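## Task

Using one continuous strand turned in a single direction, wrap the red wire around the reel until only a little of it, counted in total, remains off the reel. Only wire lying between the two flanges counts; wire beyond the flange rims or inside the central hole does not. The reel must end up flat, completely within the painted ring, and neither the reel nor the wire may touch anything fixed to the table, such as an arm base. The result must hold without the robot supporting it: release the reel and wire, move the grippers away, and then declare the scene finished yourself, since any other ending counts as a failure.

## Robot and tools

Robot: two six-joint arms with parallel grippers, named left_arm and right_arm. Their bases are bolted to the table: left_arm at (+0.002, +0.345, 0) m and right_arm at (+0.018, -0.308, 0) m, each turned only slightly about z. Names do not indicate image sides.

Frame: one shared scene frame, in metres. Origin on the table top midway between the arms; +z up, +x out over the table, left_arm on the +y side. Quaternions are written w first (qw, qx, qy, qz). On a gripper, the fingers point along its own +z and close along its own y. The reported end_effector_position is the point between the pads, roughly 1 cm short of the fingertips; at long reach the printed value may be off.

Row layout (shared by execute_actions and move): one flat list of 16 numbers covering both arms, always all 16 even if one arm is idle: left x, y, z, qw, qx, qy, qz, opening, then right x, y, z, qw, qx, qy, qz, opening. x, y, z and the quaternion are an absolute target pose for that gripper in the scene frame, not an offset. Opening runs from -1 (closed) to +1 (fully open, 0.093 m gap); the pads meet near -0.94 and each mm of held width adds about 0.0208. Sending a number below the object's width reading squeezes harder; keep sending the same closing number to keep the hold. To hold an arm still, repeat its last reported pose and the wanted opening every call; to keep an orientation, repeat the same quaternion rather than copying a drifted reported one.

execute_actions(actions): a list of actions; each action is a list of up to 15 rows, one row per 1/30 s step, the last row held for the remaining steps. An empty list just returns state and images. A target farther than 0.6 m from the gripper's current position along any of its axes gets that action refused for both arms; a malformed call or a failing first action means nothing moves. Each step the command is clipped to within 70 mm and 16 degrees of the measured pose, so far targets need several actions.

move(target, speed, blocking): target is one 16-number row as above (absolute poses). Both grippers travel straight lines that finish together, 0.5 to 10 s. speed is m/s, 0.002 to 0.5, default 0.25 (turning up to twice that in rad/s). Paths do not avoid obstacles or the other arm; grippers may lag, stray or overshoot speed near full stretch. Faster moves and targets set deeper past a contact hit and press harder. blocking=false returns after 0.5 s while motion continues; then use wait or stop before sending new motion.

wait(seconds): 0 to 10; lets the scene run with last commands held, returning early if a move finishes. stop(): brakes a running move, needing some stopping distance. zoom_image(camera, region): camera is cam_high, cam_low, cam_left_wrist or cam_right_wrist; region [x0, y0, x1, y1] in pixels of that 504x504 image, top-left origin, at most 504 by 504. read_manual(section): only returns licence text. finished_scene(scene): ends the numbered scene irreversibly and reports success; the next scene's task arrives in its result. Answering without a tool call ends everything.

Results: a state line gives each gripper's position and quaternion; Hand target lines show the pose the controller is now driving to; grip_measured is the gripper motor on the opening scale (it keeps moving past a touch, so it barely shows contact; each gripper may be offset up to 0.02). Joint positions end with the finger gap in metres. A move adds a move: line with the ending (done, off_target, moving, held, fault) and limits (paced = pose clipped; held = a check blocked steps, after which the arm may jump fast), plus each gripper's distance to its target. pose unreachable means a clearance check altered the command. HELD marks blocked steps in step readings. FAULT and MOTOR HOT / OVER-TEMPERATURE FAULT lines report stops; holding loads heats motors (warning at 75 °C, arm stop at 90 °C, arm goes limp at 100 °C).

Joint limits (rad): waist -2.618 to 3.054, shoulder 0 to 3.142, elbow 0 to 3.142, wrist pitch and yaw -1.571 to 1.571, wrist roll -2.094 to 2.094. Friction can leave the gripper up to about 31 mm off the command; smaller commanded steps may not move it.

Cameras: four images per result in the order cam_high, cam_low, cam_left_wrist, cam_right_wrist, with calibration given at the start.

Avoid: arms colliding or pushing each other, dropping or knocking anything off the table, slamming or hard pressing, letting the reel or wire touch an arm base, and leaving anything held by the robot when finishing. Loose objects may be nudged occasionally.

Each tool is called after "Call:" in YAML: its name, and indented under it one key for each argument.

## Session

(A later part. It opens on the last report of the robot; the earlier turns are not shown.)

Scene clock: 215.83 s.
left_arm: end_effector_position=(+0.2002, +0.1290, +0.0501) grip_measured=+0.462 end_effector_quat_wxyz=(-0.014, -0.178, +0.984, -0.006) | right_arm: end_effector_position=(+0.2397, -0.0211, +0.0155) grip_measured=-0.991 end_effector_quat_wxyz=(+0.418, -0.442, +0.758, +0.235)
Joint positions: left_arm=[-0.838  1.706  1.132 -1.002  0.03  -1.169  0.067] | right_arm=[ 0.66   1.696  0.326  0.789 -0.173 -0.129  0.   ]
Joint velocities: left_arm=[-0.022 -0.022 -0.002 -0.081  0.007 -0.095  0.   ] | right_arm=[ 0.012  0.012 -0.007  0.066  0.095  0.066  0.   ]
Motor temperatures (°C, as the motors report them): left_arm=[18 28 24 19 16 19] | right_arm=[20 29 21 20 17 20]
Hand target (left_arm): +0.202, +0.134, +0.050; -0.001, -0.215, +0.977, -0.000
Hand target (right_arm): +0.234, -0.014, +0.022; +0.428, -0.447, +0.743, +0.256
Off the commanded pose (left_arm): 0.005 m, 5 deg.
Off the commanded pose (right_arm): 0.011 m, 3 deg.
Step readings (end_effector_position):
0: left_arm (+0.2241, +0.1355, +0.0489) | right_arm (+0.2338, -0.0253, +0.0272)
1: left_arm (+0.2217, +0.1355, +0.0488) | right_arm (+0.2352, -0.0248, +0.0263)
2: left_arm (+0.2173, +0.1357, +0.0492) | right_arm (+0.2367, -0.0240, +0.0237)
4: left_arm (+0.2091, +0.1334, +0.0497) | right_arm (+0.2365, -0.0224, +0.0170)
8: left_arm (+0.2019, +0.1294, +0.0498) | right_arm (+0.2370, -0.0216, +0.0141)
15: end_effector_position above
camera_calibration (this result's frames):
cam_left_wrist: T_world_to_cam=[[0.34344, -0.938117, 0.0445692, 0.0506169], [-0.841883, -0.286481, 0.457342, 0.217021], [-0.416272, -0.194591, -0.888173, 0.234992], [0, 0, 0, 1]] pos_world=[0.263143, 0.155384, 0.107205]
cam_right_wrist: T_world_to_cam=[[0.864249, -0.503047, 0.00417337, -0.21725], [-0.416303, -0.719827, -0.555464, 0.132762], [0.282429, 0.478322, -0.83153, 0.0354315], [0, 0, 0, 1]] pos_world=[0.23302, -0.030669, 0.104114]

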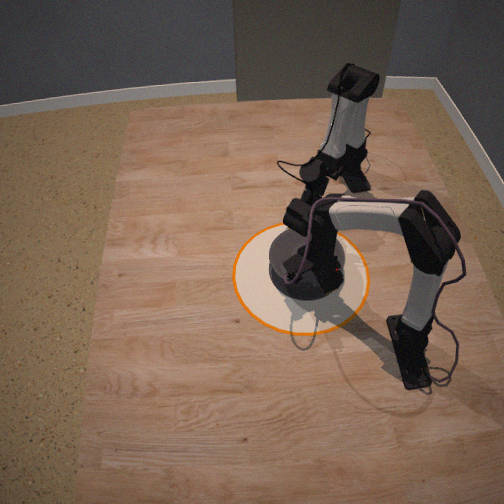

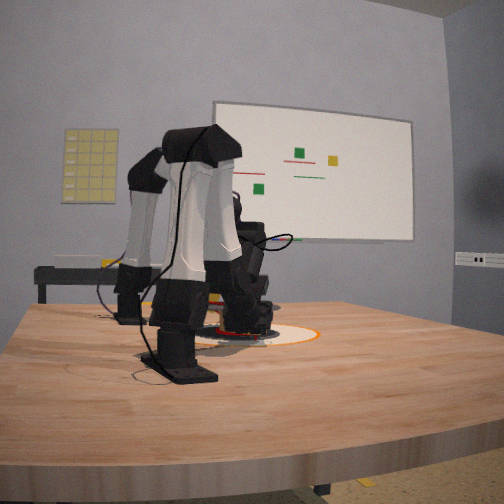

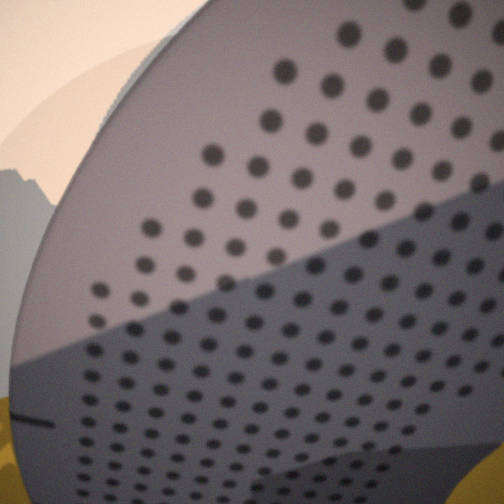

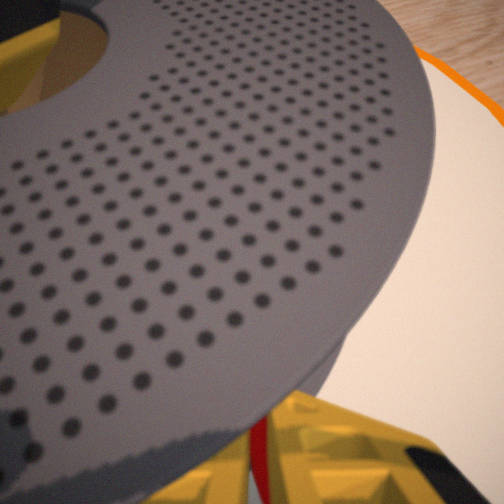

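Call:
execute_actions:
  actions:
    - [[0.2022,0.1335,0.05,0,-0.216,0.976,0,0.3,0.234,-0.012,0.032,0.4285,-0.446,0.742,0.2575,-1]]
    - [[0.184,0.121,0.05,0,-0.383,0.924,0,0.3,0.238,-0.005,0.030,0.4285,-0.446,0.742,0.2575,-1]]

Scene clock: 217.83 s.
left_arm: end_effector_position=(+0.1746, +0.1202, +0.0538) grip_measured=+0.462 end_effector_quat_wxyz=(-0.019, -0.317, +0.948, +0.006) | right_arm: end_effector_position=(+0.2465, -0.0269, +0.0171) grip_measured=-0.992 end_effector_quat_wxyz=(+0.425, -0.425, +0.769, +0.216)
Joint positions: left_arm=[-0.924  1.683  1.121 -1.034  0.032 -1.541  0.067] | right_arm=[ 0.66   1.679  0.326  0.771 -0.12  -0.112  0.   ]
Joint velocities: left_arm=[-0.012 -0.002 -0.002 -0.051 -0.007 -0.095  0.001] | right_arm=[-0.002 -0.002  0.002 -0.007  0.022 -0.037  0.   ]
Motor temperatures (°C, as the motors report them): left_arm=[18 28 24 19 16 19] | right_arm=[20 29 21 21 18 20]
Hand target (left_arm): +0.184, +0.122, +0.050; -0.003, -0.380, +0.925, -0.000
Hand target (right_arm): +0.238, -0.006, +0.030; +0.429, -0.447, +0.742, +0.256
Off the commanded pose (left_arm): 0.010 m, 8 deg.
Off the commanded pose (right_arm): 0.027 m, 6 deg.
Step readings (end_effector_position; steps 1 to 15: 1st action; 16 to 30: 2nd action):
0: left_arm (+0.1998, +0.1288, +0.0502) | right_arm (+0.2408, -0.0214, +0.0158)
1: left_arm (+0.1998, +0.1288, +0.0502) | right_arm (+0.2407, -0.0216, +0.0158)
2: left_arm (+0.1998, +0.1288, +0.0502) | right_arm (+0.2405, -0.0219, +0.0162)
4: left_arm (+0.1998, +0.1288, +0.0502) | right_arm (+0.2402, -0.0222, +0.0169)
8: left_arm (+0.1998, +0.1288, +0.0502) | right_arm (+0.2399, -0.0225, +0.0171)
15: left_arm (+0.1998, +0.1288, +0.0502) | right_arm (+0.2399, -0.0225, +0.0173)
16: left_arm (+0.1981, +0.1275, +0.0502) | right_arm (+0.2399, -0.0225, +0.0173)
17: left_arm (+0.1951, +0.1259, +0.0502) | right_arm (+0.2406, -0.0230, +0.0172)
19: left_arm (+0.1878, +0.1248, +0.0517) | right_arm (+0.2423, -0.0243, +0.0169)
23: left_arm (+0.1788, +0.1220, +0.0531) | right_arm (+0.2442, -0.0256, +0.0168)
30: end_effector_position above
camera_calibration (this result's frames):
cam_left_wrist: T_world_to_cam=[[0.594413, -0.80404, 0.0138941, -0.00730413], [-0.717538, -0.522505, 0.460574, 0.197724], [-0.36306, -0.283741, -0.887513, 0.227235], [0, 0, 0, 1]] pos_world=[0.228716, 0.161915, 0.110709]
cam_right_wrist: T_world_to_cam=[[0.83584, -0.548656, 0.0186675, -0.220573], [-0.449399, -0.703367, -0.550741, 0.140892], [0.315298, 0.451942, -0.834468, 0.0288453], [0, 0, 0, 1]] pos_world=[0.238585, -0.0349563, 0.105783]

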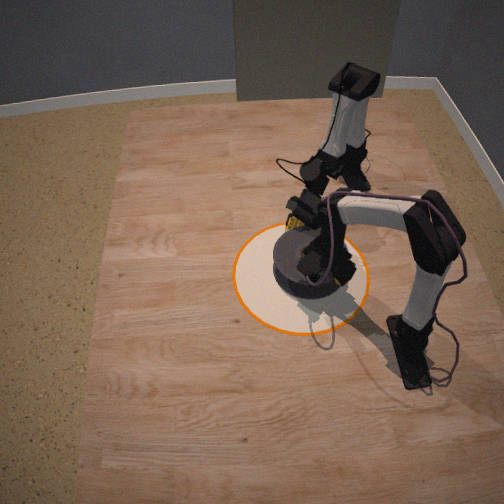

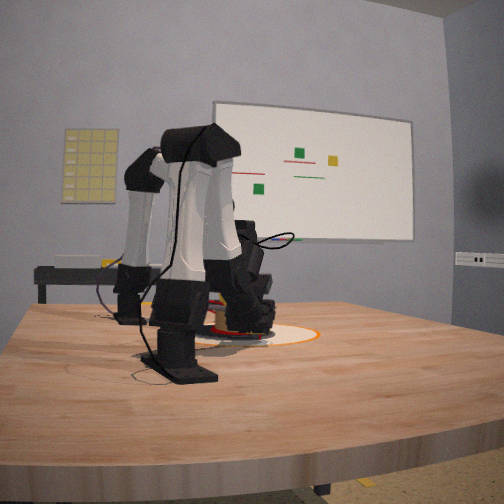

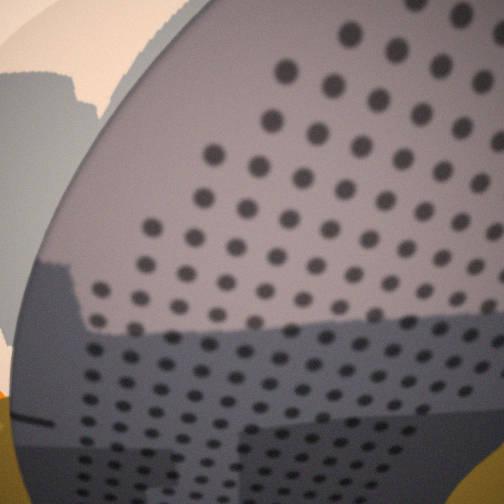

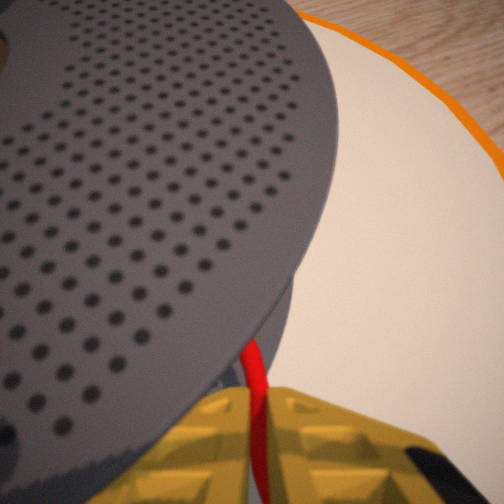

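Call:
execute_actions:
  actions:
    - [[0.180,0.121,0.05,0,-0.35,0.937,0,0.3,0.244,-0.026,0.020,0.4285,-0.446,0.742,0.2575,-0.5]]
    - [[0.180,0.121,0.05,0,-0.35,0.937,0,0.3,0.225,-0.062,0.04,0.4285,-0.446,0.742,0.2575,-0.5]]
    - [[0.180,0.121,0.05,0,-0.35,0.937,0,0.3,0.215,-0.085,0.07,0.328,-0.476,0.792,0.197,-0.5]]

Scene clock: 220.57 s.
left_arm: end_effector_position=(+0.1776, +0.1175, +0.0516) grip_measured=+0.462 end_effector_quat_wxyz=(-0.011, -0.344, +0.939, -0.002) | right_arm: end_effector_position=(+0.2228, -0.0766, +0.0922) grip_measured=-0.503 end_effector_quat_wxyz=(+0.385, -0.464, +0.767, +0.220)
Joint positions: left_arm=[-0.928  1.681  1.11  -1.003  0.021 -1.603  0.067] | right_arm=[ 0.512  1.07   0.406 -0.024 -0.298 -0.261  0.021]
Joint velocities: left_arm=[-0.007  0.012 -0.002  0.051 -0.007 -0.081 -0.001] | right_arm=[-0.007  0.203  0.212 -0.608  0.007 -0.212 -0.   ]
Motor temperatures (°C, as the motors report them): left_arm=[18 28 24 19 16 19] | right_arm=[20 29 21 21 18 20]
Hand target (left_arm): +0.180, +0.121, +0.050; -0.000, -0.350, +0.937, -0.000
Hand target (right_arm): +0.214, -0.086, +0.073; +0.332, -0.475, +0.790, +0.201
Off the commanded pose (left_arm): 0.005 m, 1 deg.
Off the commanded pose (right_arm): 0.025 m, 8 deg.
Step readings (end_effector_position; steps 1 to 15: 1st action; 16 to 30: 2nd action; 31 to 45: 3rd action):
0: left_arm (+0.1737, +0.1197, +0.0539) | right_arm (+0.2472, -0.0272, +0.0173)
1: left_arm (+0.1734, +0.1199, +0.0537) | right_arm (+0.2495, -0.0289, +0.0177)
2: left_arm (+0.1732, +0.1197, +0.0539) | right_arm (+0.2536, -0.0326, +0.0176)
4: left_arm (+0.1750, +0.1186, +0.0532) | right_arm (+0.2557, -0.0333, +0.0191)
8: left_arm (+0.1750, +0.1186, +0.0527) | right_arm (+0.2550, -0.0321, +0.0192)
15: left_arm (+0.1750, +0.1186, +0.0527) | right_arm (+0.2551, -0.0317, +0.0194)
16: left_arm (+0.1751, +0.1185, +0.0527) | right_arm (+0.2529, -0.0350, +0.0212)
17: left_arm (+0.1761, +0.1179, +0.0527) | right_arm (+0.2477, -0.0417, +0.0258)
19: left_arm (+0.1769, +0.1180, +0.0525) | right_arm (+0.2400, -0.0524, +0.0362)
23: left_arm (+0.1774, +0.1178, +0.0518) | right_arm (+0.2359, -0.0550, +0.0504)
30: left_arm (+0.1775, +0.1176, +0.0516) | right_arm (+0.2302, -0.0562, +0.0456)
31: left_arm (+0.1776, +0.1175, +0.0516) | right_arm (+0.2286, -0.0593, +0.0473)
32: left_arm (+0.1776, +0.1175, +0.0516) | right_arm (+0.2263, -0.0646, +0.0548)
34: left_arm (+0.1776, +0.1175, +0.0516) | right_arm (+0.2261, -0.0698, +0.0791)
38: left_arm (+0.1776, +0.1175, +0.0516) | right_arm (+0.2262, -0.0717, +0.1008)
45: end_effector_position above
camera_calibration (this result's frames):
cam_left_wrist: T_world_to_cam=[[0.639357, -0.768163, 0.0338926, -0.0244192], [-0.696059, -0.559491, 0.449969, 0.200575], [-0.326686, -0.311282, -0.892401, 0.2227], [0, 0, 0, 1]] pos_world=[0.227978, 0.162784, 0.109312]
cam_right_wrist: T_world_to_cam=[[0.879085, -0.476556, 0.0102316, -0.232733], [-0.411825, -0.770137, -0.487123, 0.117201], [0.240021, 0.424009, -0.873273, 0.139696], [0, 0, 0, 1]] pos_world=[0.219328, -0.0798817, 0.181466]

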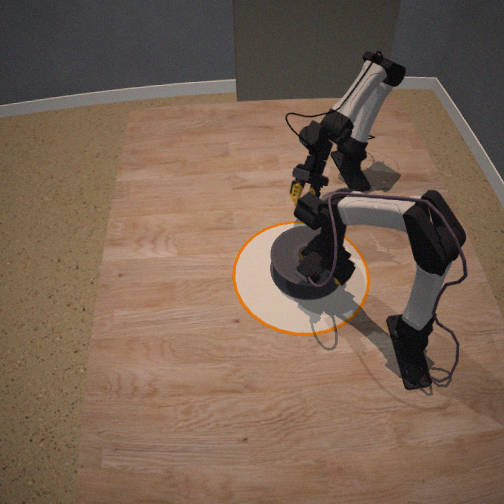

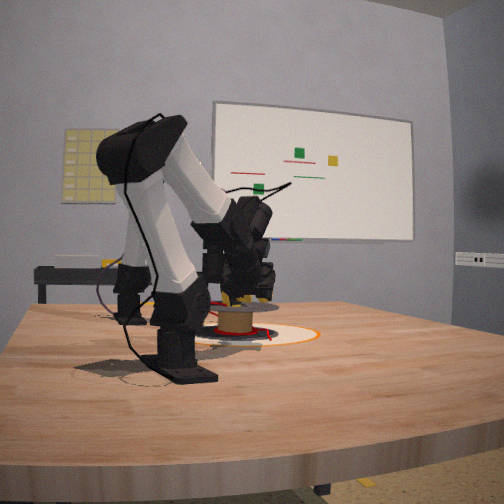

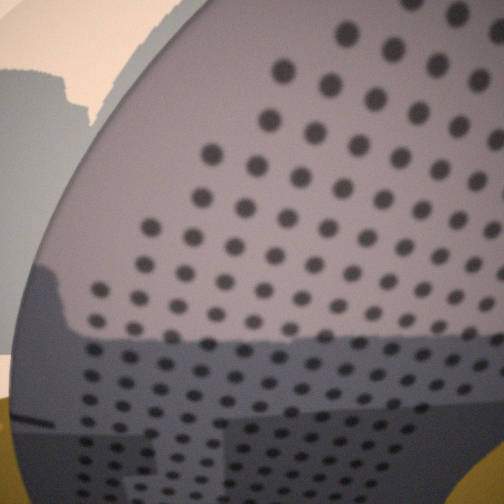

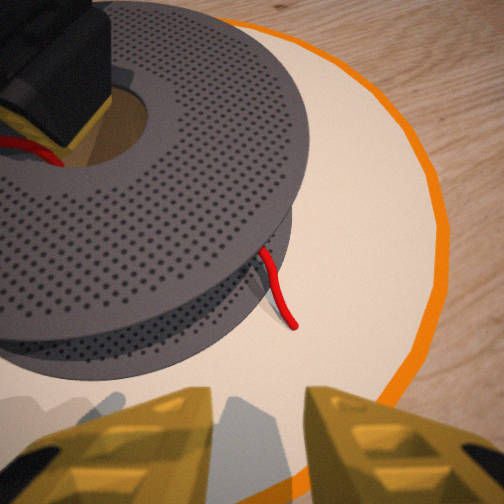

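Call:
execute_actions:
  actions:
    - [[0.2073,0.1367,0.05,0,-0.174,0.985,0,0.3,0.19,-0.10,0.07,0.390,-0.476,0.748,0.248,-1]]
    - [[0.2345,0.1403,0.05,0,0.044,0.999,0,0.3,0.165,-0.085,0.06,0.390,-0.476,0.748,0.248,-1]]
    - [[0.2588,0.1331,0.05,0,0.242,0.970,0,0.3,0.16,-0.075,0.05,0.390,-0.476,0.748,0.248,-1]]

Scene clock: 229.70 s.
left_arm: end_effector_position=(+0.2533, +0.1306, +0.0509) grip_measured=+0.462 end_effector_quat_wxyz=(+0.001, +0.227, +0.974, -0.007) | right_arm: end_effector_position=(+0.1622, -0.0732, +0.0590) grip_measured=-0.999 end_effector_quat_wxyz=(+0.396, -0.478, +0.743, +0.252)
Joint positions: left_arm=[-0.727  1.828  1.284 -1.018  0.012 -0.242  0.067] | right_arm=[ 0.729  0.915  0.146  0.162 -0.194 -0.139  0.   ]
Joint velocities: left_arm=[ 0.007  0.007  0.027 -0.037 -0.037  0.139  0.   ] | right_arm=[ 0.002 -0.007 -0.022  0.051  0.037 -0.022  0.   ]
Motor temperatures (°C, as the motors report them): left_arm=[18 28 24 19 16 19] | right_arm=[20 27 22 22 18 20]
Hand target (left_arm): +0.259, +0.132, +0.050; +0.001, +0.241, +0.970, -0.000
Hand target (right_arm): +0.160, -0.076, +0.050; +0.390, -0.477, +0.748, +0.246
Off the commanded pose (left_arm): 0.006 m, 2 deg.
Off the commanded pose (right_arm): 0.009 m, 1 deg.
Step readings (end_effector_position; steps 1 to 15: 1st action; 16 to 30: 2nd action; 31 to 45: 3rd action):
0: left_arm (+0.1776, +0.1175, +0.0516) | right_arm (+0.2118, -0.0874, +0.0723)
1: left_arm (+0.1799, +0.1193, +0.0516) | right_arm (+0.2105, -0.0877, +0.0730)
2: left_arm (+0.1841, +0.1227, +0.0516) | right_arm (+0.2064, -0.0909, +0.0732)
4: left_arm (+0.1945, +0.1316, +0.0516) | right_arm (+0.1963, -0.0989, +0.0674)
8: left_arm (+0.2026, +0.1380, +0.0516) | right_arm (+0.1884, -0.1038, +0.0621)
15: left_arm (+0.2026, +0.1380, +0.0516) | right_arm (+0.1899, -0.0999, +0.0687)
16: left_arm (+0.2049, +0.1384, +0.0519) | right_arm (+0.1878, -0.0976, +0.0684)
17: left_arm (+0.2094, +0.1389, +0.0517) | right_arm (+0.1789, -0.0916, +0.0678)
19: left_arm (+0.2211, +0.1392, +0.0511) | right_arm (+0.1637, -0.0848, +0.0632)
23: left_arm (+0.2300, +0.1387, +0.0509) | right_arm (+0.1601, -0.0849, +0.0578)
30: left_arm (+0.2303, +0.1383, +0.0507) | right_arm (+0.1655, -0.0848, +0.0605)
31: left_arm (+0.2321, +0.1380, +0.0513) | right_arm (+0.1652, -0.0833, +0.0606)
32: left_arm (+0.2360, +0.1369, +0.0514) | right_arm (+0.1620, -0.0801, +0.0602)
34: left_arm (+0.2463, +0.1326, +0.0508) | right_arm (+0.1574, -0.0764, +0.0575)
38: left_arm (+0.2538, +0.1295, +0.0513) | right_arm (+0.1582, -0.0753, +0.0546)
45: end_effector_position above
camera_calibration (this result's frames):
cam_left_wrist: T_world_to_cam=[[-0.4493, -0.891902, 0.0513841, 0.228264], [-0.79818, 0.426593, 0.425355, 0.159263], [-0.401295, 0.150098, -0.903567, 0.210107], [0, 0, 0, 1]] pos_world=[0.313994, 0.104112, 0.110374]
cam_right_wrist: T_world_to_cam=[[0.906982, -0.421145, -0.00451846, -0.177139], [-0.357533, -0.764229, -0.536772, 0.0733115], [0.222605, 0.488458, -0.843715, 0.129609], [0, 0, 0, 1]] pos_world=[0.158021, -0.081883, 0.147905]

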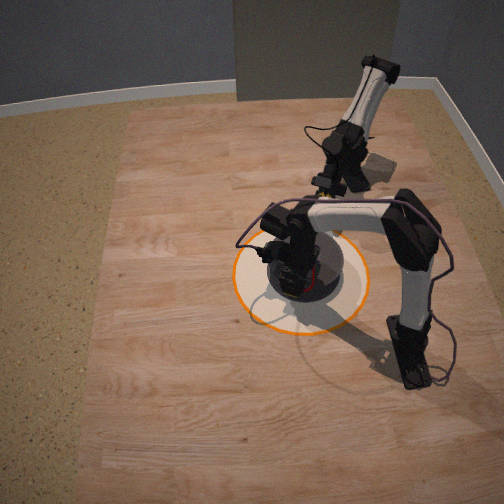

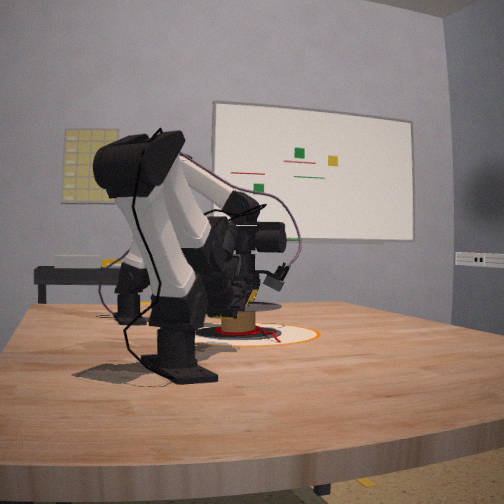

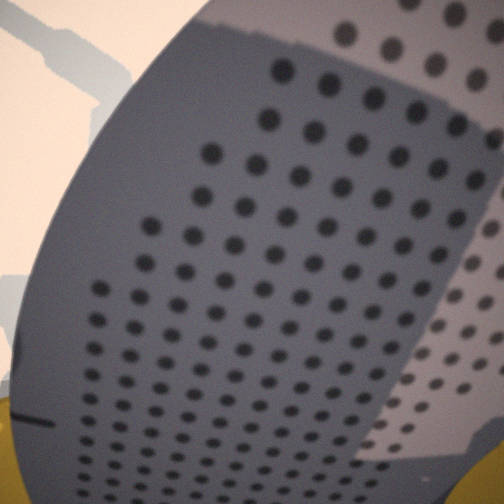

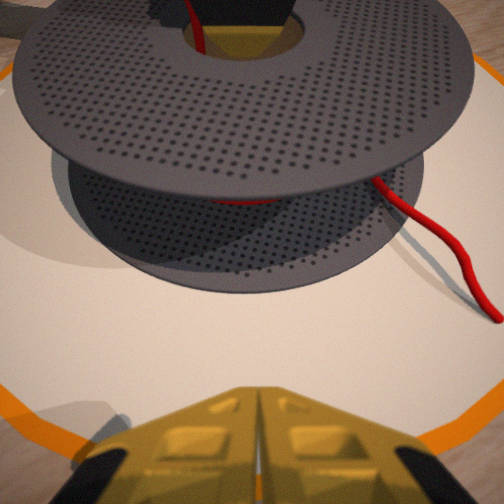

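Call:
execute_actions:
  actions:
    - [[0.2588,0.1331,0.05,0,0.242,0.970,0,0.3,0.20,-0.09,0.06,0.25,-0.58,0.75,0.17,-0.2]]
    - [[0.2588,0.1331,0.05,0,0.242,0.970,0,0.3,0.25,-0.075,0.05,0.0985,-0.650,0.748,0.0856,-0.2]]
    - [[0.2588,0.1331,0.05,0,0.242,0.970,0,0.3,0.272,-0.062,0.035,0.0985,-0.650,0.748,0.0856,-0.2]]

Scene clock: 235.47 s.
left_arm: end_effector_position=(+0.2533, +0.1306, +0.0509) grip_measured=+0.462 end_effector_quat_wxyz=(+0.001, +0.240, +0.971, -0.007) | right_arm: end_effector_position=(+0.2662, -0.0643, +0.0320) grip_measured=-0.203 end_effector_quat_wxyz=(+0.094, -0.648, +0.750, +0.092)
Joint positions: left_arm=[-0.727  1.828  1.284 -1.019  0.012 -0.214  0.067] | right_arm=[ 0.512  1.771  1.102 -0.716 -0.189 -0.721  0.035]
Joint velocities: left_arm=[ 0.017 -0.007  0.012 -0.037  0.037 -0.007 -0.   ] | right_arm=[-0.012 -0.002 -0.002 -0.037 -0.022 -0.022 -0.001]
Motor temperatures (°C, as the motors report them): left_arm=[18 28 24 19 16 19] | right_arm=[20 26 22 23 17 20]
Hand target (left_arm): +0.259, +0.133, +0.050; +0.000, +0.242, +0.970, -0.000
Hand target (right_arm): +0.272, -0.062, +0.035; +0.099, -0.650, +0.748, +0.086
Off the commanded pose (left_arm): 0.006 m, 1 deg.
Off the commanded pose (right_arm): 0.007 m, 1 deg.
Step readings (end_effector_position; steps 1 to 15: 1st action; 16 to 30: 2nd action; 31 to 45: 3rd action):
0: left_arm (+0.2533, +0.1306, +0.0509) | right_arm (+0.1633, -0.0727, +0.0605)
1: left_arm (+0.2533, +0.1306, +0.0509) | right_arm (+0.1668, -0.0758, +0.0600)
2: left_arm (+0.2533, +0.1306, +0.0509) | right_arm (+0.1802, -0.0832, +0.0605)
4: left_arm (+0.2533, +0.1306, +0.0509) | right_arm (+0.2053, -0.0880, +0.0709)
8: left_arm (+0.2533, +0.1306, +0.0509) | right_arm (+0.2184, -0.0788, +0.0852)
15: left_arm (+0.2533, +0.1306, +0.0509) | right_arm (+0.2043, -0.0861, +0.0661)
16: left_arm (+0.2533, +0.1306, +0.0509) | right_arm (+0.2052, -0.0875, +0.0625)
17: left_arm (+0.2533, +0.1306, +0.0509) | right_arm (+0.2143, -0.0848, +0.0589)
19: left_arm (+0.2533, +0.1306, +0.0509) | right_arm (+0.2389, -0.0729, +0.0557)
23: left_arm (+0.2533, +0.1306, +0.0509) | right_arm (+0.2665, -0.0583, +0.0607)
30: left_arm (+0.2533, +0.1306, +0.0509) | right_arm (+0.2559, -0.0702, +0.0557)
31: left_arm (+0.2533, +0.1306, +0.0509) | right_arm (+0.2553, -0.0709, +0.0530)
32: left_arm (+0.2533, +0.1306, +0.0509) | right_arm (+0.2585, -0.0686, +0.0493)
34: left_arm (+0.2533, +0.1306, +0.0509) | right_arm (+0.2644, -0.0646, +0.0397)
38: left_arm (+0.2533, +0.1306, +0.0509) | right_arm (+0.2644, -0.0655, +0.0304)
45: end_effector_position above
camera_calibration (this result's frames):
cam_left_wrist: T_world_to_cam=[[-0.474284, -0.87889, 0.0510629, 0.232929], [-0.785755, 0.448757, 0.425684, 0.153137], [-0.397044, 0.161772, -0.90343, 0.207439], [0, 0, 0, 1]] pos_world=[0.313166, 0.10244, 0.110324]
cam_right_wrist: T_world_to_cam=[[0.987978, -0.153168, -0.0209666, -0.271577], [-0.14853, -0.978058, 0.146085, 0.0115324], [-0.0428821, -0.141214, -0.98905, 0.114156], [0, 0, 0, 1]] pos_world=[0.27492, -0.0141972, 0.105527]

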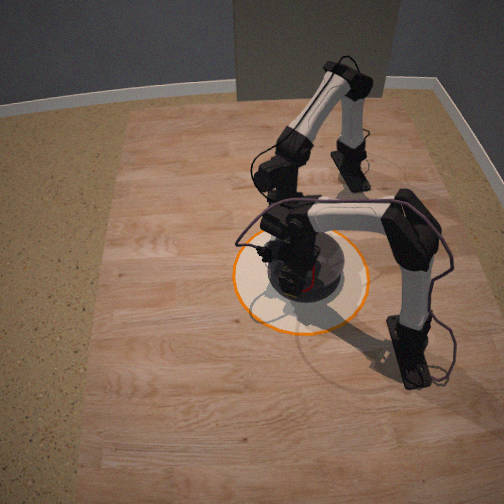

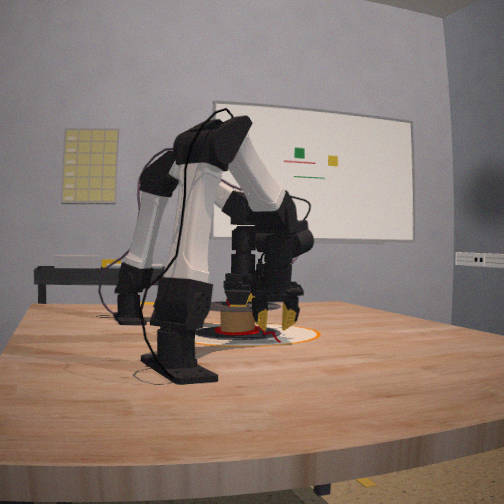

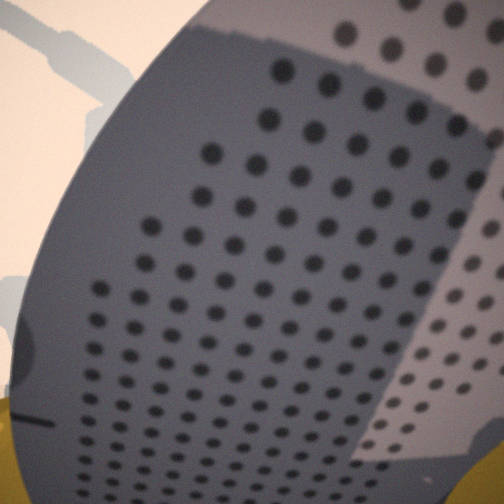

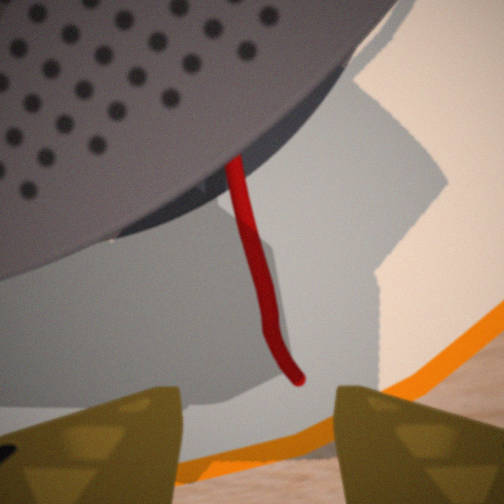

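Call:
execute_actions:
  actions:
    - [[0.2588,0.1331,0.05,0,0.242,0.970,0,0.3,0.277,-0.058,0.015,0.0985,-0.650,0.748,0.0856,-0.2]]
    - [[0.2588,0.1331,0.05,0,0.242,0.970,0,0.3,0.276,-0.058,-0.012,0.0985,-0.650,0.748,0.0856,-0.2]]

Scene clock: 237.23 s.
left_arm: end_effector_position=(+0.2533, +0.1306, +0.0509) grip_measured=+0.462 end_effector_quat_wxyz=(+0.001, +0.240, +0.971, -0.007) | right_arm: end_effector_position=(+0.2752, -0.0571, +0.0051) grip_measured=-0.202 end_effector_quat_wxyz=(+0.101, -0.649, +0.749, +0.092)
Joint positions: left_arm=[-0.727  1.828  1.284 -1.019  0.012 -0.214  0.067] | right_arm=[ 0.512  1.849  1.078 -0.6   -0.188 -0.723  0.035]
Joint velocities: left_arm=[-0.007  0.007  0.012  0.051  0.051 -0.095  0.   ] | right_arm=[-0.002  0.002 -0.012  0.037  0.051  0.022  0.   ]
Motor temperatures (°C, as the motors report them): left_arm=[18 28 25 19 16 19] | right_arm=[20 27 22 22 17 20]
Hand target (left_arm): +0.259, +0.133, +0.050; +0.000, +0.242, +0.970, -0.000
Hand target (right_arm): +0.275, -0.059, -0.011; +0.098, -0.650, +0.748, +0.086
Off the commanded pose (left_arm): 0.006 m, 1 deg.
Off the commanded pose (right_arm): 0.017 m, 1 deg.
Step readings (end_effector_position; steps 1 to 15: 1st action; 16 to 30: 2nd action):
0: left_arm (+0.2533, +0.1306, +0.0509) | right_arm (+0.2662, -0.0643, +0.0320)
1: left_arm (+0.2533, +0.1306, +0.0509) | right_arm (+0.2667, -0.0639, +0.0310)
2: left_arm (+0.2533, +0.1306, +0.0509) | right_arm (+0.2682, -0.0626, +0.0288)
4: left_arm (+0.2533, +0.1306, +0.0509) | right_arm (+0.2697, -0.0615, +0.0225)
8: left_arm (+0.2533, +0.1306, +0.0509) | right_arm (+0.2703, -0.0612, +0.0167)
15: left_arm (+0.2533, +0.1306, +0.0509) | right_arm (+0.2720, -0.0599, +0.0171)
16: left_arm (+0.2533, +0.1306, +0.0509) | right_arm (+0.2729, -0.0591, +0.0156)
17: left_arm (+0.2533, +0.1306, +0.0509) | right_arm (+0.2745, -0.0578, +0.0128)
19: left_arm (+0.2533, +0.1306, +0.0509) | right_arm (+0.2746, -0.0576, +0.0048)
23: left_arm (+0.2533, +0.1306, +0.0509) | right_arm (+0.2752, -0.0571, +0.0051)
30: end_effector_position above
camera_calibration (this result's frames):
cam_left_wrist: T_world_to_cam=[[-0.474284, -0.87889, 0.0510629, 0.232929], [-0.785755, 0.448757, 0.425684, 0.153137], [-0.397044, 0.161772, -0.90343, 0.207439], [0, 0, 0, 1]] pos_world=[0.313166, 0.10244, 0.110324]
cam_right_wrist: T_world_to_cam=[[0.988426, -0.151362, -0.0102147, -0.280028], [-0.148593, -0.979515, 0.135905, 0.0238565], [-0.0305763, -0.132814, -0.990669, 0.0860356], [0, 0, 0, 1]] pos_world=[0.282963, -0.00759113, 0.0791302]

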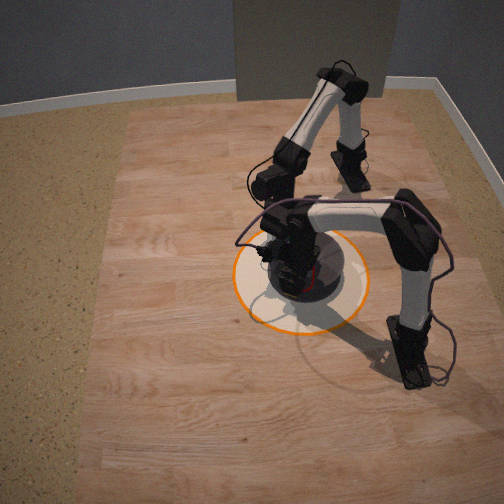

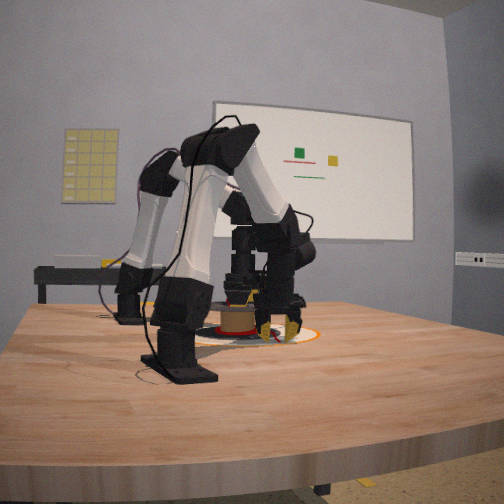

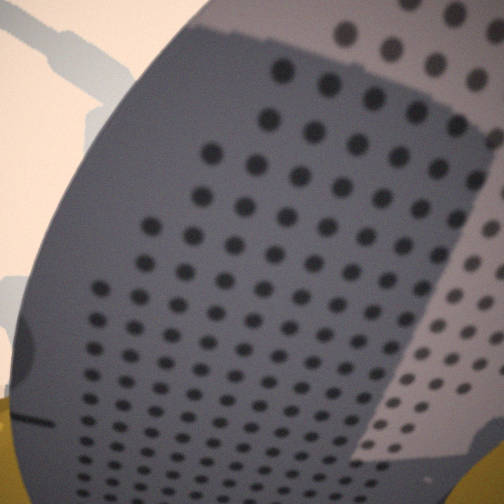

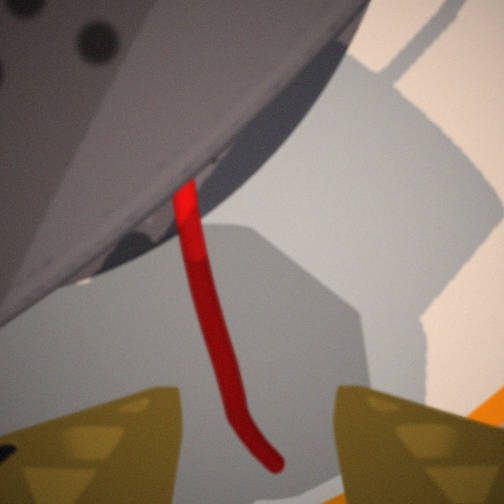

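Call:
execute_actions:
  actions:
    - [[0.2588,0.1331,0.05,0,0.242,0.970,0,0.3,0.276,-0.058,-0.012,0.0985,-0.650,0.748,0.0856,-1]]
    - [[0.2588,0.1331,0.05,0,0.242,0.970,0,0.3,0.270,-0.062,0.03,0.155,-0.678,0.702,0.150,-1]]

Scene clock: 238.67 s.
left_arm: end_effector_position=(+0.2533, +0.1306, +0.0509) grip_measured=+0.462 end_effector_quat_wxyz=(+0.001, +0.241, +0.971, -0.007) | right_arm: end_effector_position=(+0.2744, -0.0591, +0.0326) grip_measured=-0.991 end_effector_quat_wxyz=(+0.157, -0.677, +0.705, +0.143)
Joint positions: left_arm=[-0.727  1.828  1.284 -1.019  0.012 -0.213  0.067] | right_arm=[ 0.446  1.741  1.019 -0.569 -0.326 -0.864  0.   ]
Joint velocities: left_arm=[-0.012 -0.007 -0.032 -0.066  0.022 -0.007  0.   ] | right_arm=[-0.012 -0.002 -0.022 -0.007 -0.022 -0.051  0.   ]
Motor temperatures (°C, as the motors report them): left_arm=[18 28 25 19 16 19] | right_arm=[20 27 22 22 17 20]
Hand target (left_arm): +0.259, +0.133, +0.050; +0.000, +0.242, +0.970, -0.000
Hand target (right_arm): +0.270, -0.061, +0.030; -0.156, +0.678, -0.702, -0.151
Off the commanded pose (left_arm): 0.006 m, 1 deg.
Off the commanded pose (right_arm): 0.006 m, 1 deg.
Step readings (end_effector_position; steps 1 to 15: 1st action; 16 to 30: 2nd action):
0: left_arm (+0.2533, +0.1306, +0.0509) | right_arm (+0.2752, -0.0571, +0.0051)
1: left_arm (+0.2533, +0.1306, +0.0509) | right_arm (+0.2748, -0.0567, +0.0052)
2: left_arm (+0.2533, +0.1306, +0.0509) | right_arm (+0.2747, -0.0557, +0.0054)
4: left_arm (+0.2533, +0.1306, +0.0509) | right_arm (+0.2763, -0.0544, +0.0055)
8: left_arm (+0.2533, +0.1306, +0.0509) | right_arm (+0.2764, -0.0544, +0.0054)
15: left_arm (+0.2533, +0.1306, +0.0509) | right_arm (+0.2764, -0.0544, +0.0054)
16: left_arm (+0.2533, +0.1306, +0.0509) | right_arm (+0.2758, -0.0543, +0.0078)
17: left_arm (+0.2533, +0.1306, +0.0509) | right_arm (+0.2733, -0.0574, +0.0112)
19: left_arm (+0.2533, +0.1306, +0.0509) | right_arm (+0.2735, -0.0637, +0.0209)
23: left_arm (+0.2533, +0.1306, +0.0509) | right_arm (+0.2768, -0.0622, +0.0313)
30: end_effector_position above
camera_calibration (this result's frames):
cam_left_wrist: T_world_to_cam=[[-0.474955, -0.878528, 0.0510588, 0.233052], [-0.785417, 0.449357, 0.425675, 0.152974], [-0.396911, 0.162074, -0.903434, 0.207366], [0, 0, 0, 1]] pos_world=[0.313143, 0.102394, 0.110325]
cam_right_wrist: T_world_to_cam=[[0.998622, -0.0521952, 0.00553844, -0.276698], [-0.0520965, -0.998503, -0.0166805, -0.00459446], [0.00640079, 0.016369, -0.999846, 0.111914], [0, 0, 0, 1]] pos_world=[0.275361, -0.0208618, 0.113353]

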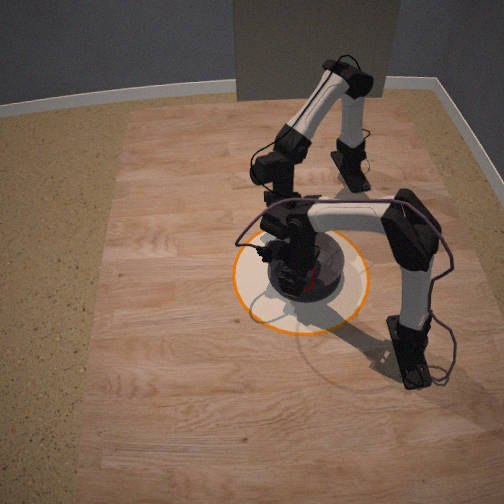

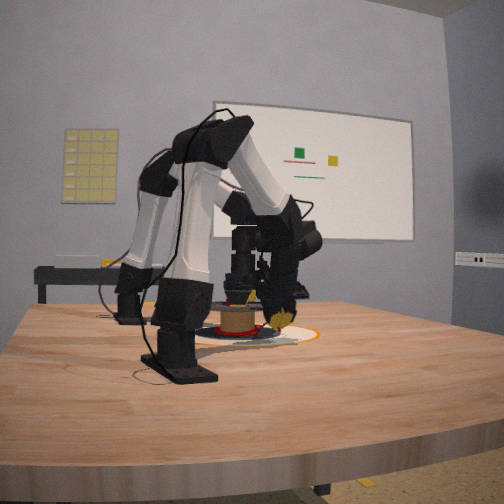

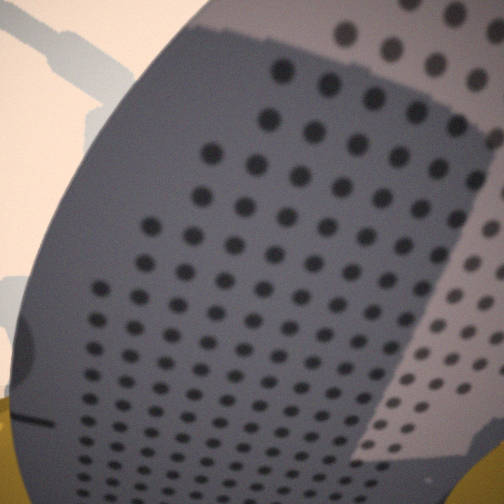

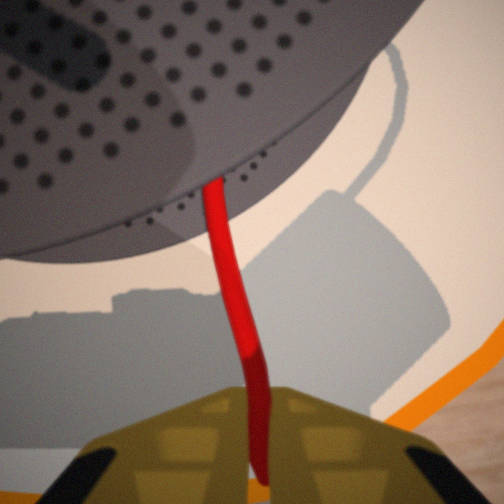

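Call:
execute_actions:
  actions:
    - [[0.2588,0.1331,0.05,0,0.242,0.970,0,0.3,0.239,-0.054,0.026,0.239,-0.581,0.757,0.183,-1]]
    - [[0.2588,0.1331,0.05,0,0.242,0.970,0,0.3,0.211,-0.043,0.024,0.332,-0.462,0.800,0.191,-1]]

Scene clock: 240.87 s.
left_arm: end_effector_position=(+0.2528, +0.1309, +0.0509) grip_measured=+0.462 end_effector_quat_wxyz=(-0.001, +0.245, +0.970, -0.008) | right_arm: end_effector_position=(+0.2085, -0.0437, +0.0214) grip_measured=-0.991 end_effector_quat_wxyz=(+0.313, -0.480, +0.797, +0.192)
Joint positions: left_arm=[-0.726  1.828  1.284 -1.021  0.015 -0.204  0.067] | right_arm=[ 0.695  1.424  0.415  0.177 -0.152 -0.156  0.   ]
Joint velocities: left_arm=[-0.012  0.022  0.007 -0.125 -0.007  0.051 -0.001] | right_arm=[0.046 0.007 0.012 0.315 0.212 0.125 0.   ]
Motor temperatures (°C, as the motors report them): left_arm=[18 28 25 19 16 19] | right_arm=[20 27 22 22 17 20]
Hand target (left_arm): +0.259, +0.133, +0.050; +0.000, +0.242, +0.970, -0.000
Hand target (right_arm): +0.212, -0.044, +0.023; +0.331, -0.465, +0.800, +0.187
Off the commanded pose (left_arm): 0.006 m, 1 deg.
Off the commanded pose (right_arm): 0.004 m, 3 deg.
Step readings (end_effector_position; steps 1 to 15: 1st action; 16 to 30: 2nd action):
0: left_arm (+0.2533, +0.1306, +0.0509) | right_arm (+0.2737, -0.0584, +0.0329)
1: left_arm (+0.2533, +0.1306, +0.0509) | right_arm (+0.2725, -0.0570, +0.0317)
2: left_arm (+0.2533, +0.1306, +0.0509) | right_arm (+0.2647, -0.0591, +0.0297)
4: left_arm (+0.2532, +0.1306, +0.0509) | right_arm (+0.2409, -0.0666, +0.0222)
8: left_arm (+0.2529, +0.1302, +0.0509) | right_arm (+0.2265, -0.0666, +0.0164)
15: left_arm (+0.2528, +0.1308, +0.0509) | right_arm (+0.2395, -0.0570, +0.0244)
16: left_arm (+0.2528, +0.1308, +0.0509) | right_arm (+0.2387, -0.0548, +0.0245)
17: left_arm (+0.2528, +0.1308, +0.0509) | right_arm (+0.2302, -0.0526, +0.0243)
19: left_arm (+0.2528, +0.1308, +0.0509) | right_arm (+0.2051, -0.0510, +0.0191)
23: left_arm (+0.2528, +0.1307, +0.0509) | right_arm (+0.1932, -0.0513, +0.0115)
30: end_effector_position above
camera_calibration (this result's frames):
cam_left_wrist: T_world_to_cam=[[-0.482142, -0.874455, 0.0535553, 0.234186], [-0.780082, 0.456324, 0.428065, 0.150077], [-0.398763, 0.164611, -0.902159, 0.207197], [0, 0, 0, 1]] pos_world=[0.312605, 0.102195, 0.11014]
cam_right_wrist: T_world_to_cam=[[0.881385, -0.472192, -0.0139621, -0.203561], [-0.449161, -0.828508, -0.334407, 0.104233], [0.146336, 0.301013, -0.942325, 0.0829489], [0, 0, 0, 1]] pos_world=[0.214094, -0.0347305, 0.110179]

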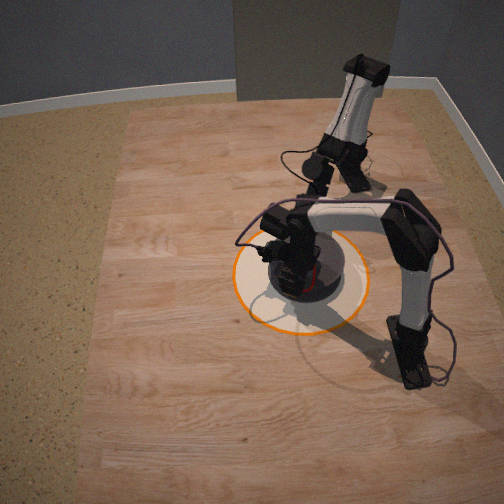

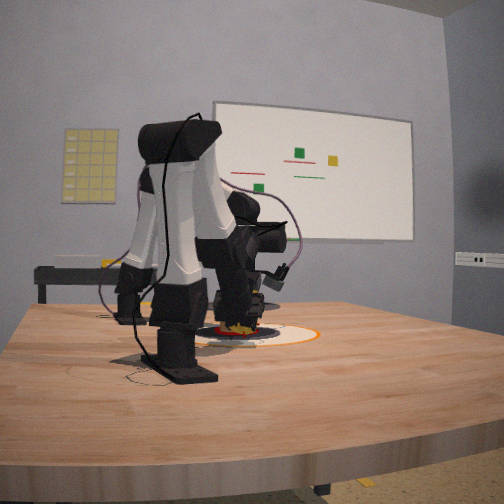

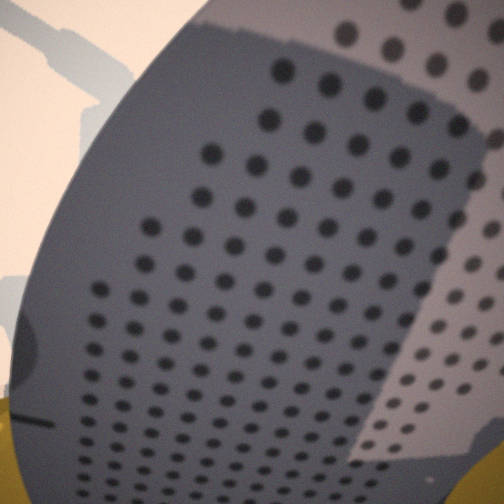

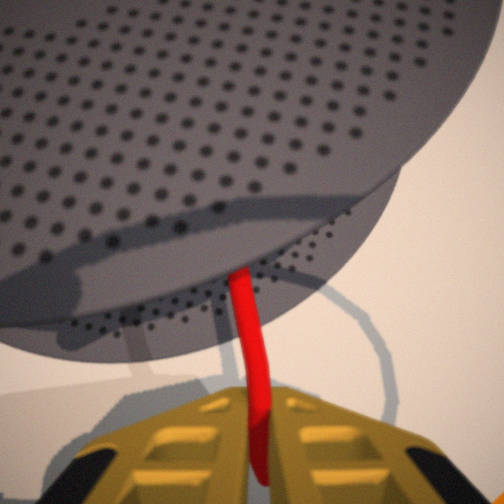

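Call:
move:
  target: [0.2588,0.1331,0.05,0,0.242,0.970,0,0.3,0.192,-0.030,0.024,0.400,-0.366,0.822,0.178,-1]
  speed: 0.05

Scene clock: 244.23 s.
left_arm: end_effector_position=(+0.2528, +0.1309, +0.0509) grip_measured=+0.462 end_effector_quat_wxyz=(-0.001, +0.245, +0.970, -0.008) | right_arm: end_effector_position=(+0.1972, -0.0257, +0.0322) grip_measured=-0.991 end_effector_quat_wxyz=(+0.406, -0.367, +0.818, +0.180)
Joint positions: left_arm=[-0.726  1.828  1.284 -1.021  0.015 -0.204  0.067] | right_arm=[0.942 1.439 0.315 0.455 0.219 0.166 0.   ]
Joint velocities: left_arm=[ 0.017  0.007  0.002 -0.022  0.037 -0.066  0.   ] | right_arm=[-0.007 -0.022 -0.007  0.081  0.007  0.037  0.   ]
Motor temperatures (°C, as the motors report them): left_arm=[18 28 25 19 16 19] | right_arm=[20 27 22 23 17 20]
Hand target (left_arm): +0.259, +0.133, +0.050; +0.000, +0.242, +0.970, -0.000
Hand target (right_arm): +0.194, -0.030, +0.024; +0.401, -0.368, +0.821, +0.173
Off the commanded pose (left_arm): 0.006 m, 1 deg.
Off the commanded pose (right_arm): 0.011 m, 1 deg.
move: off_target (right_arm)
camera_calibration (this result's frames):
cam_left_wrist: T_world_to_cam=[[-0.482142, -0.874455, 0.0535553, 0.234186], [-0.780082, 0.456324, 0.428065, 0.150077], [-0.398763, 0.164611, -0.902159, 0.207197], [0, 0, 0, 1]] pos_world=[0.312605, 0.102195, 0.11014]
cam_right_wrist: T_world_to_cam=[[0.742103, -0.670264, -0.00551467, -0.162821], [-0.586882, -0.645765, -0.488423, 0.154485], [0.323811, 0.365696, -0.87259, 0.0538163], [0, 0, 0, 1]] pos_world=[0.194068, -0.0290529, 0.121515]

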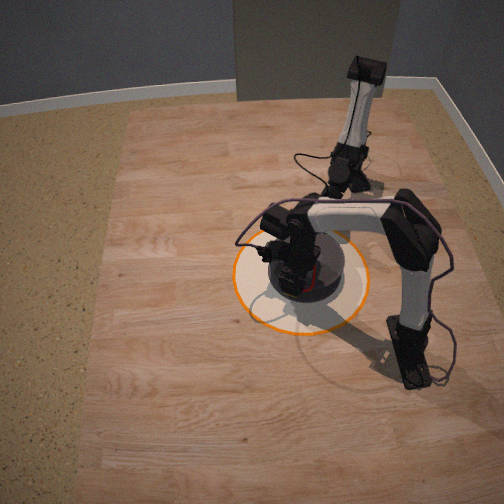

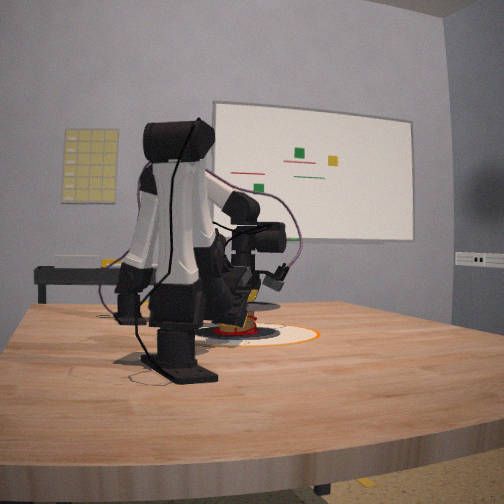

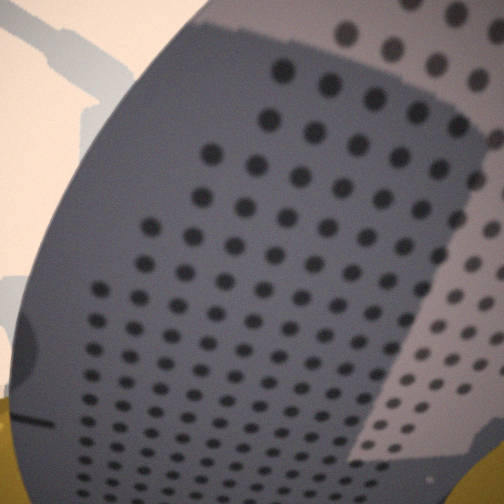

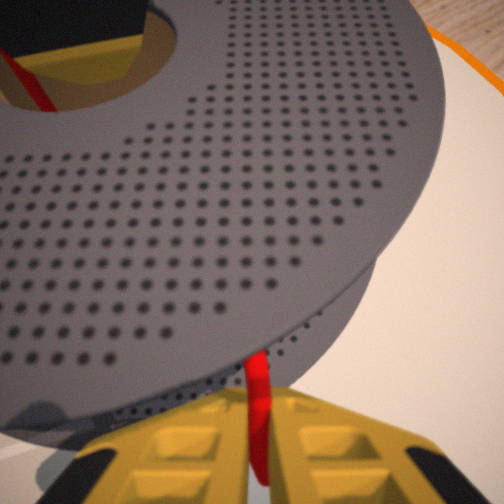

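Call:
move:
  target: [0.2588,0.1331,0.05,0,0.242,0.970,0,0.3,0.176,-0.018,0.022,0.418,-0.271,0.858,0.132,-1]
  speed: 0.05

Scene clock: 247.63 s.
left_arm: end_effector_position=(+0.2527, +0.1309, +0.0509) grip_measured=+0.462 end_effector_quat_wxyz=(-0.001, +0.245, +0.969, -0.008) | right_arm: end_effector_position=(+0.1783, -0.0210, +0.0248) grip_measured=-0.991 end_effector_quat_wxyz=(+0.422, -0.269, +0.855, +0.138)
Joint positions: left_arm=[-0.726  1.828  1.284 -1.021  0.015 -0.203  0.067] | right_arm=[1.158 1.519 0.378 0.353 0.545 0.492 0.   ]
Joint velocities: left_arm=[-0.022  0.002  0.012 -0.007 -0.022 -0.037 -0.001] | right_arm=[-0.007 -0.002  0.007  0.066  0.007 -0.066  0.   ]
Motor temperatures (°C, as the motors report them): left_arm=[18 28 25 18 16 19] | right_arm=[20 26 22 23 17 20]
Hand target (left_arm): +0.259, +0.133, +0.050; +0.000, +0.242, +0.970, -0.000
Hand target (right_arm): +0.177, -0.019, +0.023; +0.420, -0.272, +0.856, +0.129
Off the commanded pose (left_arm): 0.007 m, 1 deg.
Off the commanded pose (right_arm): 0.005 m, 1 deg.
move: done
camera_calibration (this result's frames):
cam_left_wrist: T_world_to_cam=[[-0.482794, -0.8741, 0.0534799, 0.234326], [-0.779614, 0.456816, 0.428394, 0.149795], [-0.39889, 0.165132, -0.902008, 0.207114], [0, 0, 0, 1]] pos_world=[0.312529, 0.102194, 0.110116]
cam_right_wrist: T_world_to_cam=[[0.572127, -0.819973, -0.017739, -0.118242], [-0.720878, -0.492434, -0.487693, 0.169835], [0.39116, 0.29181, -0.872835, 0.0382346], [0, 0, 0, 1]] pos_world=[0.175124, -0.0244802, 0.114102]

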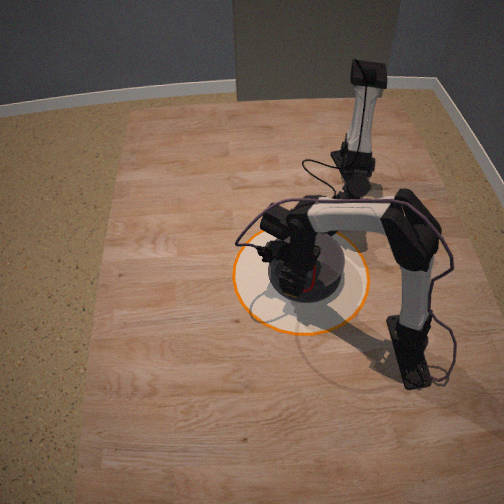

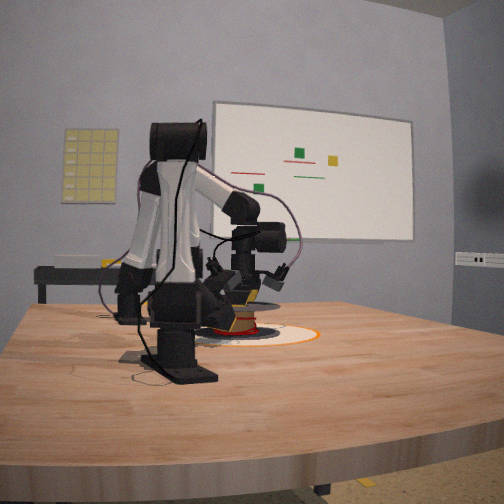

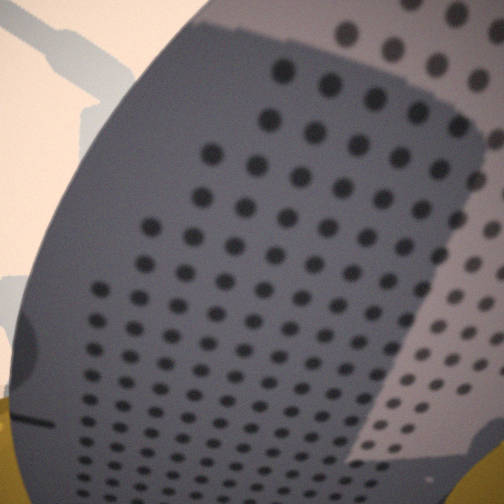

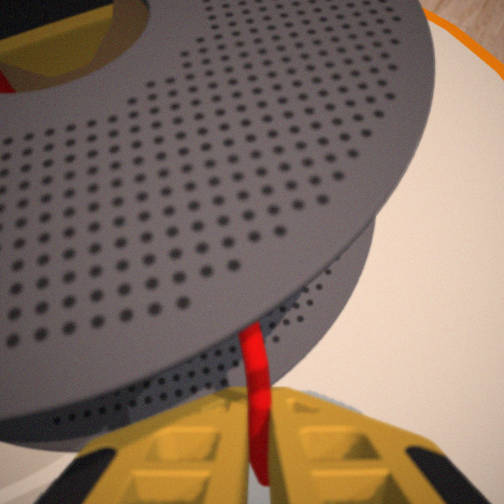

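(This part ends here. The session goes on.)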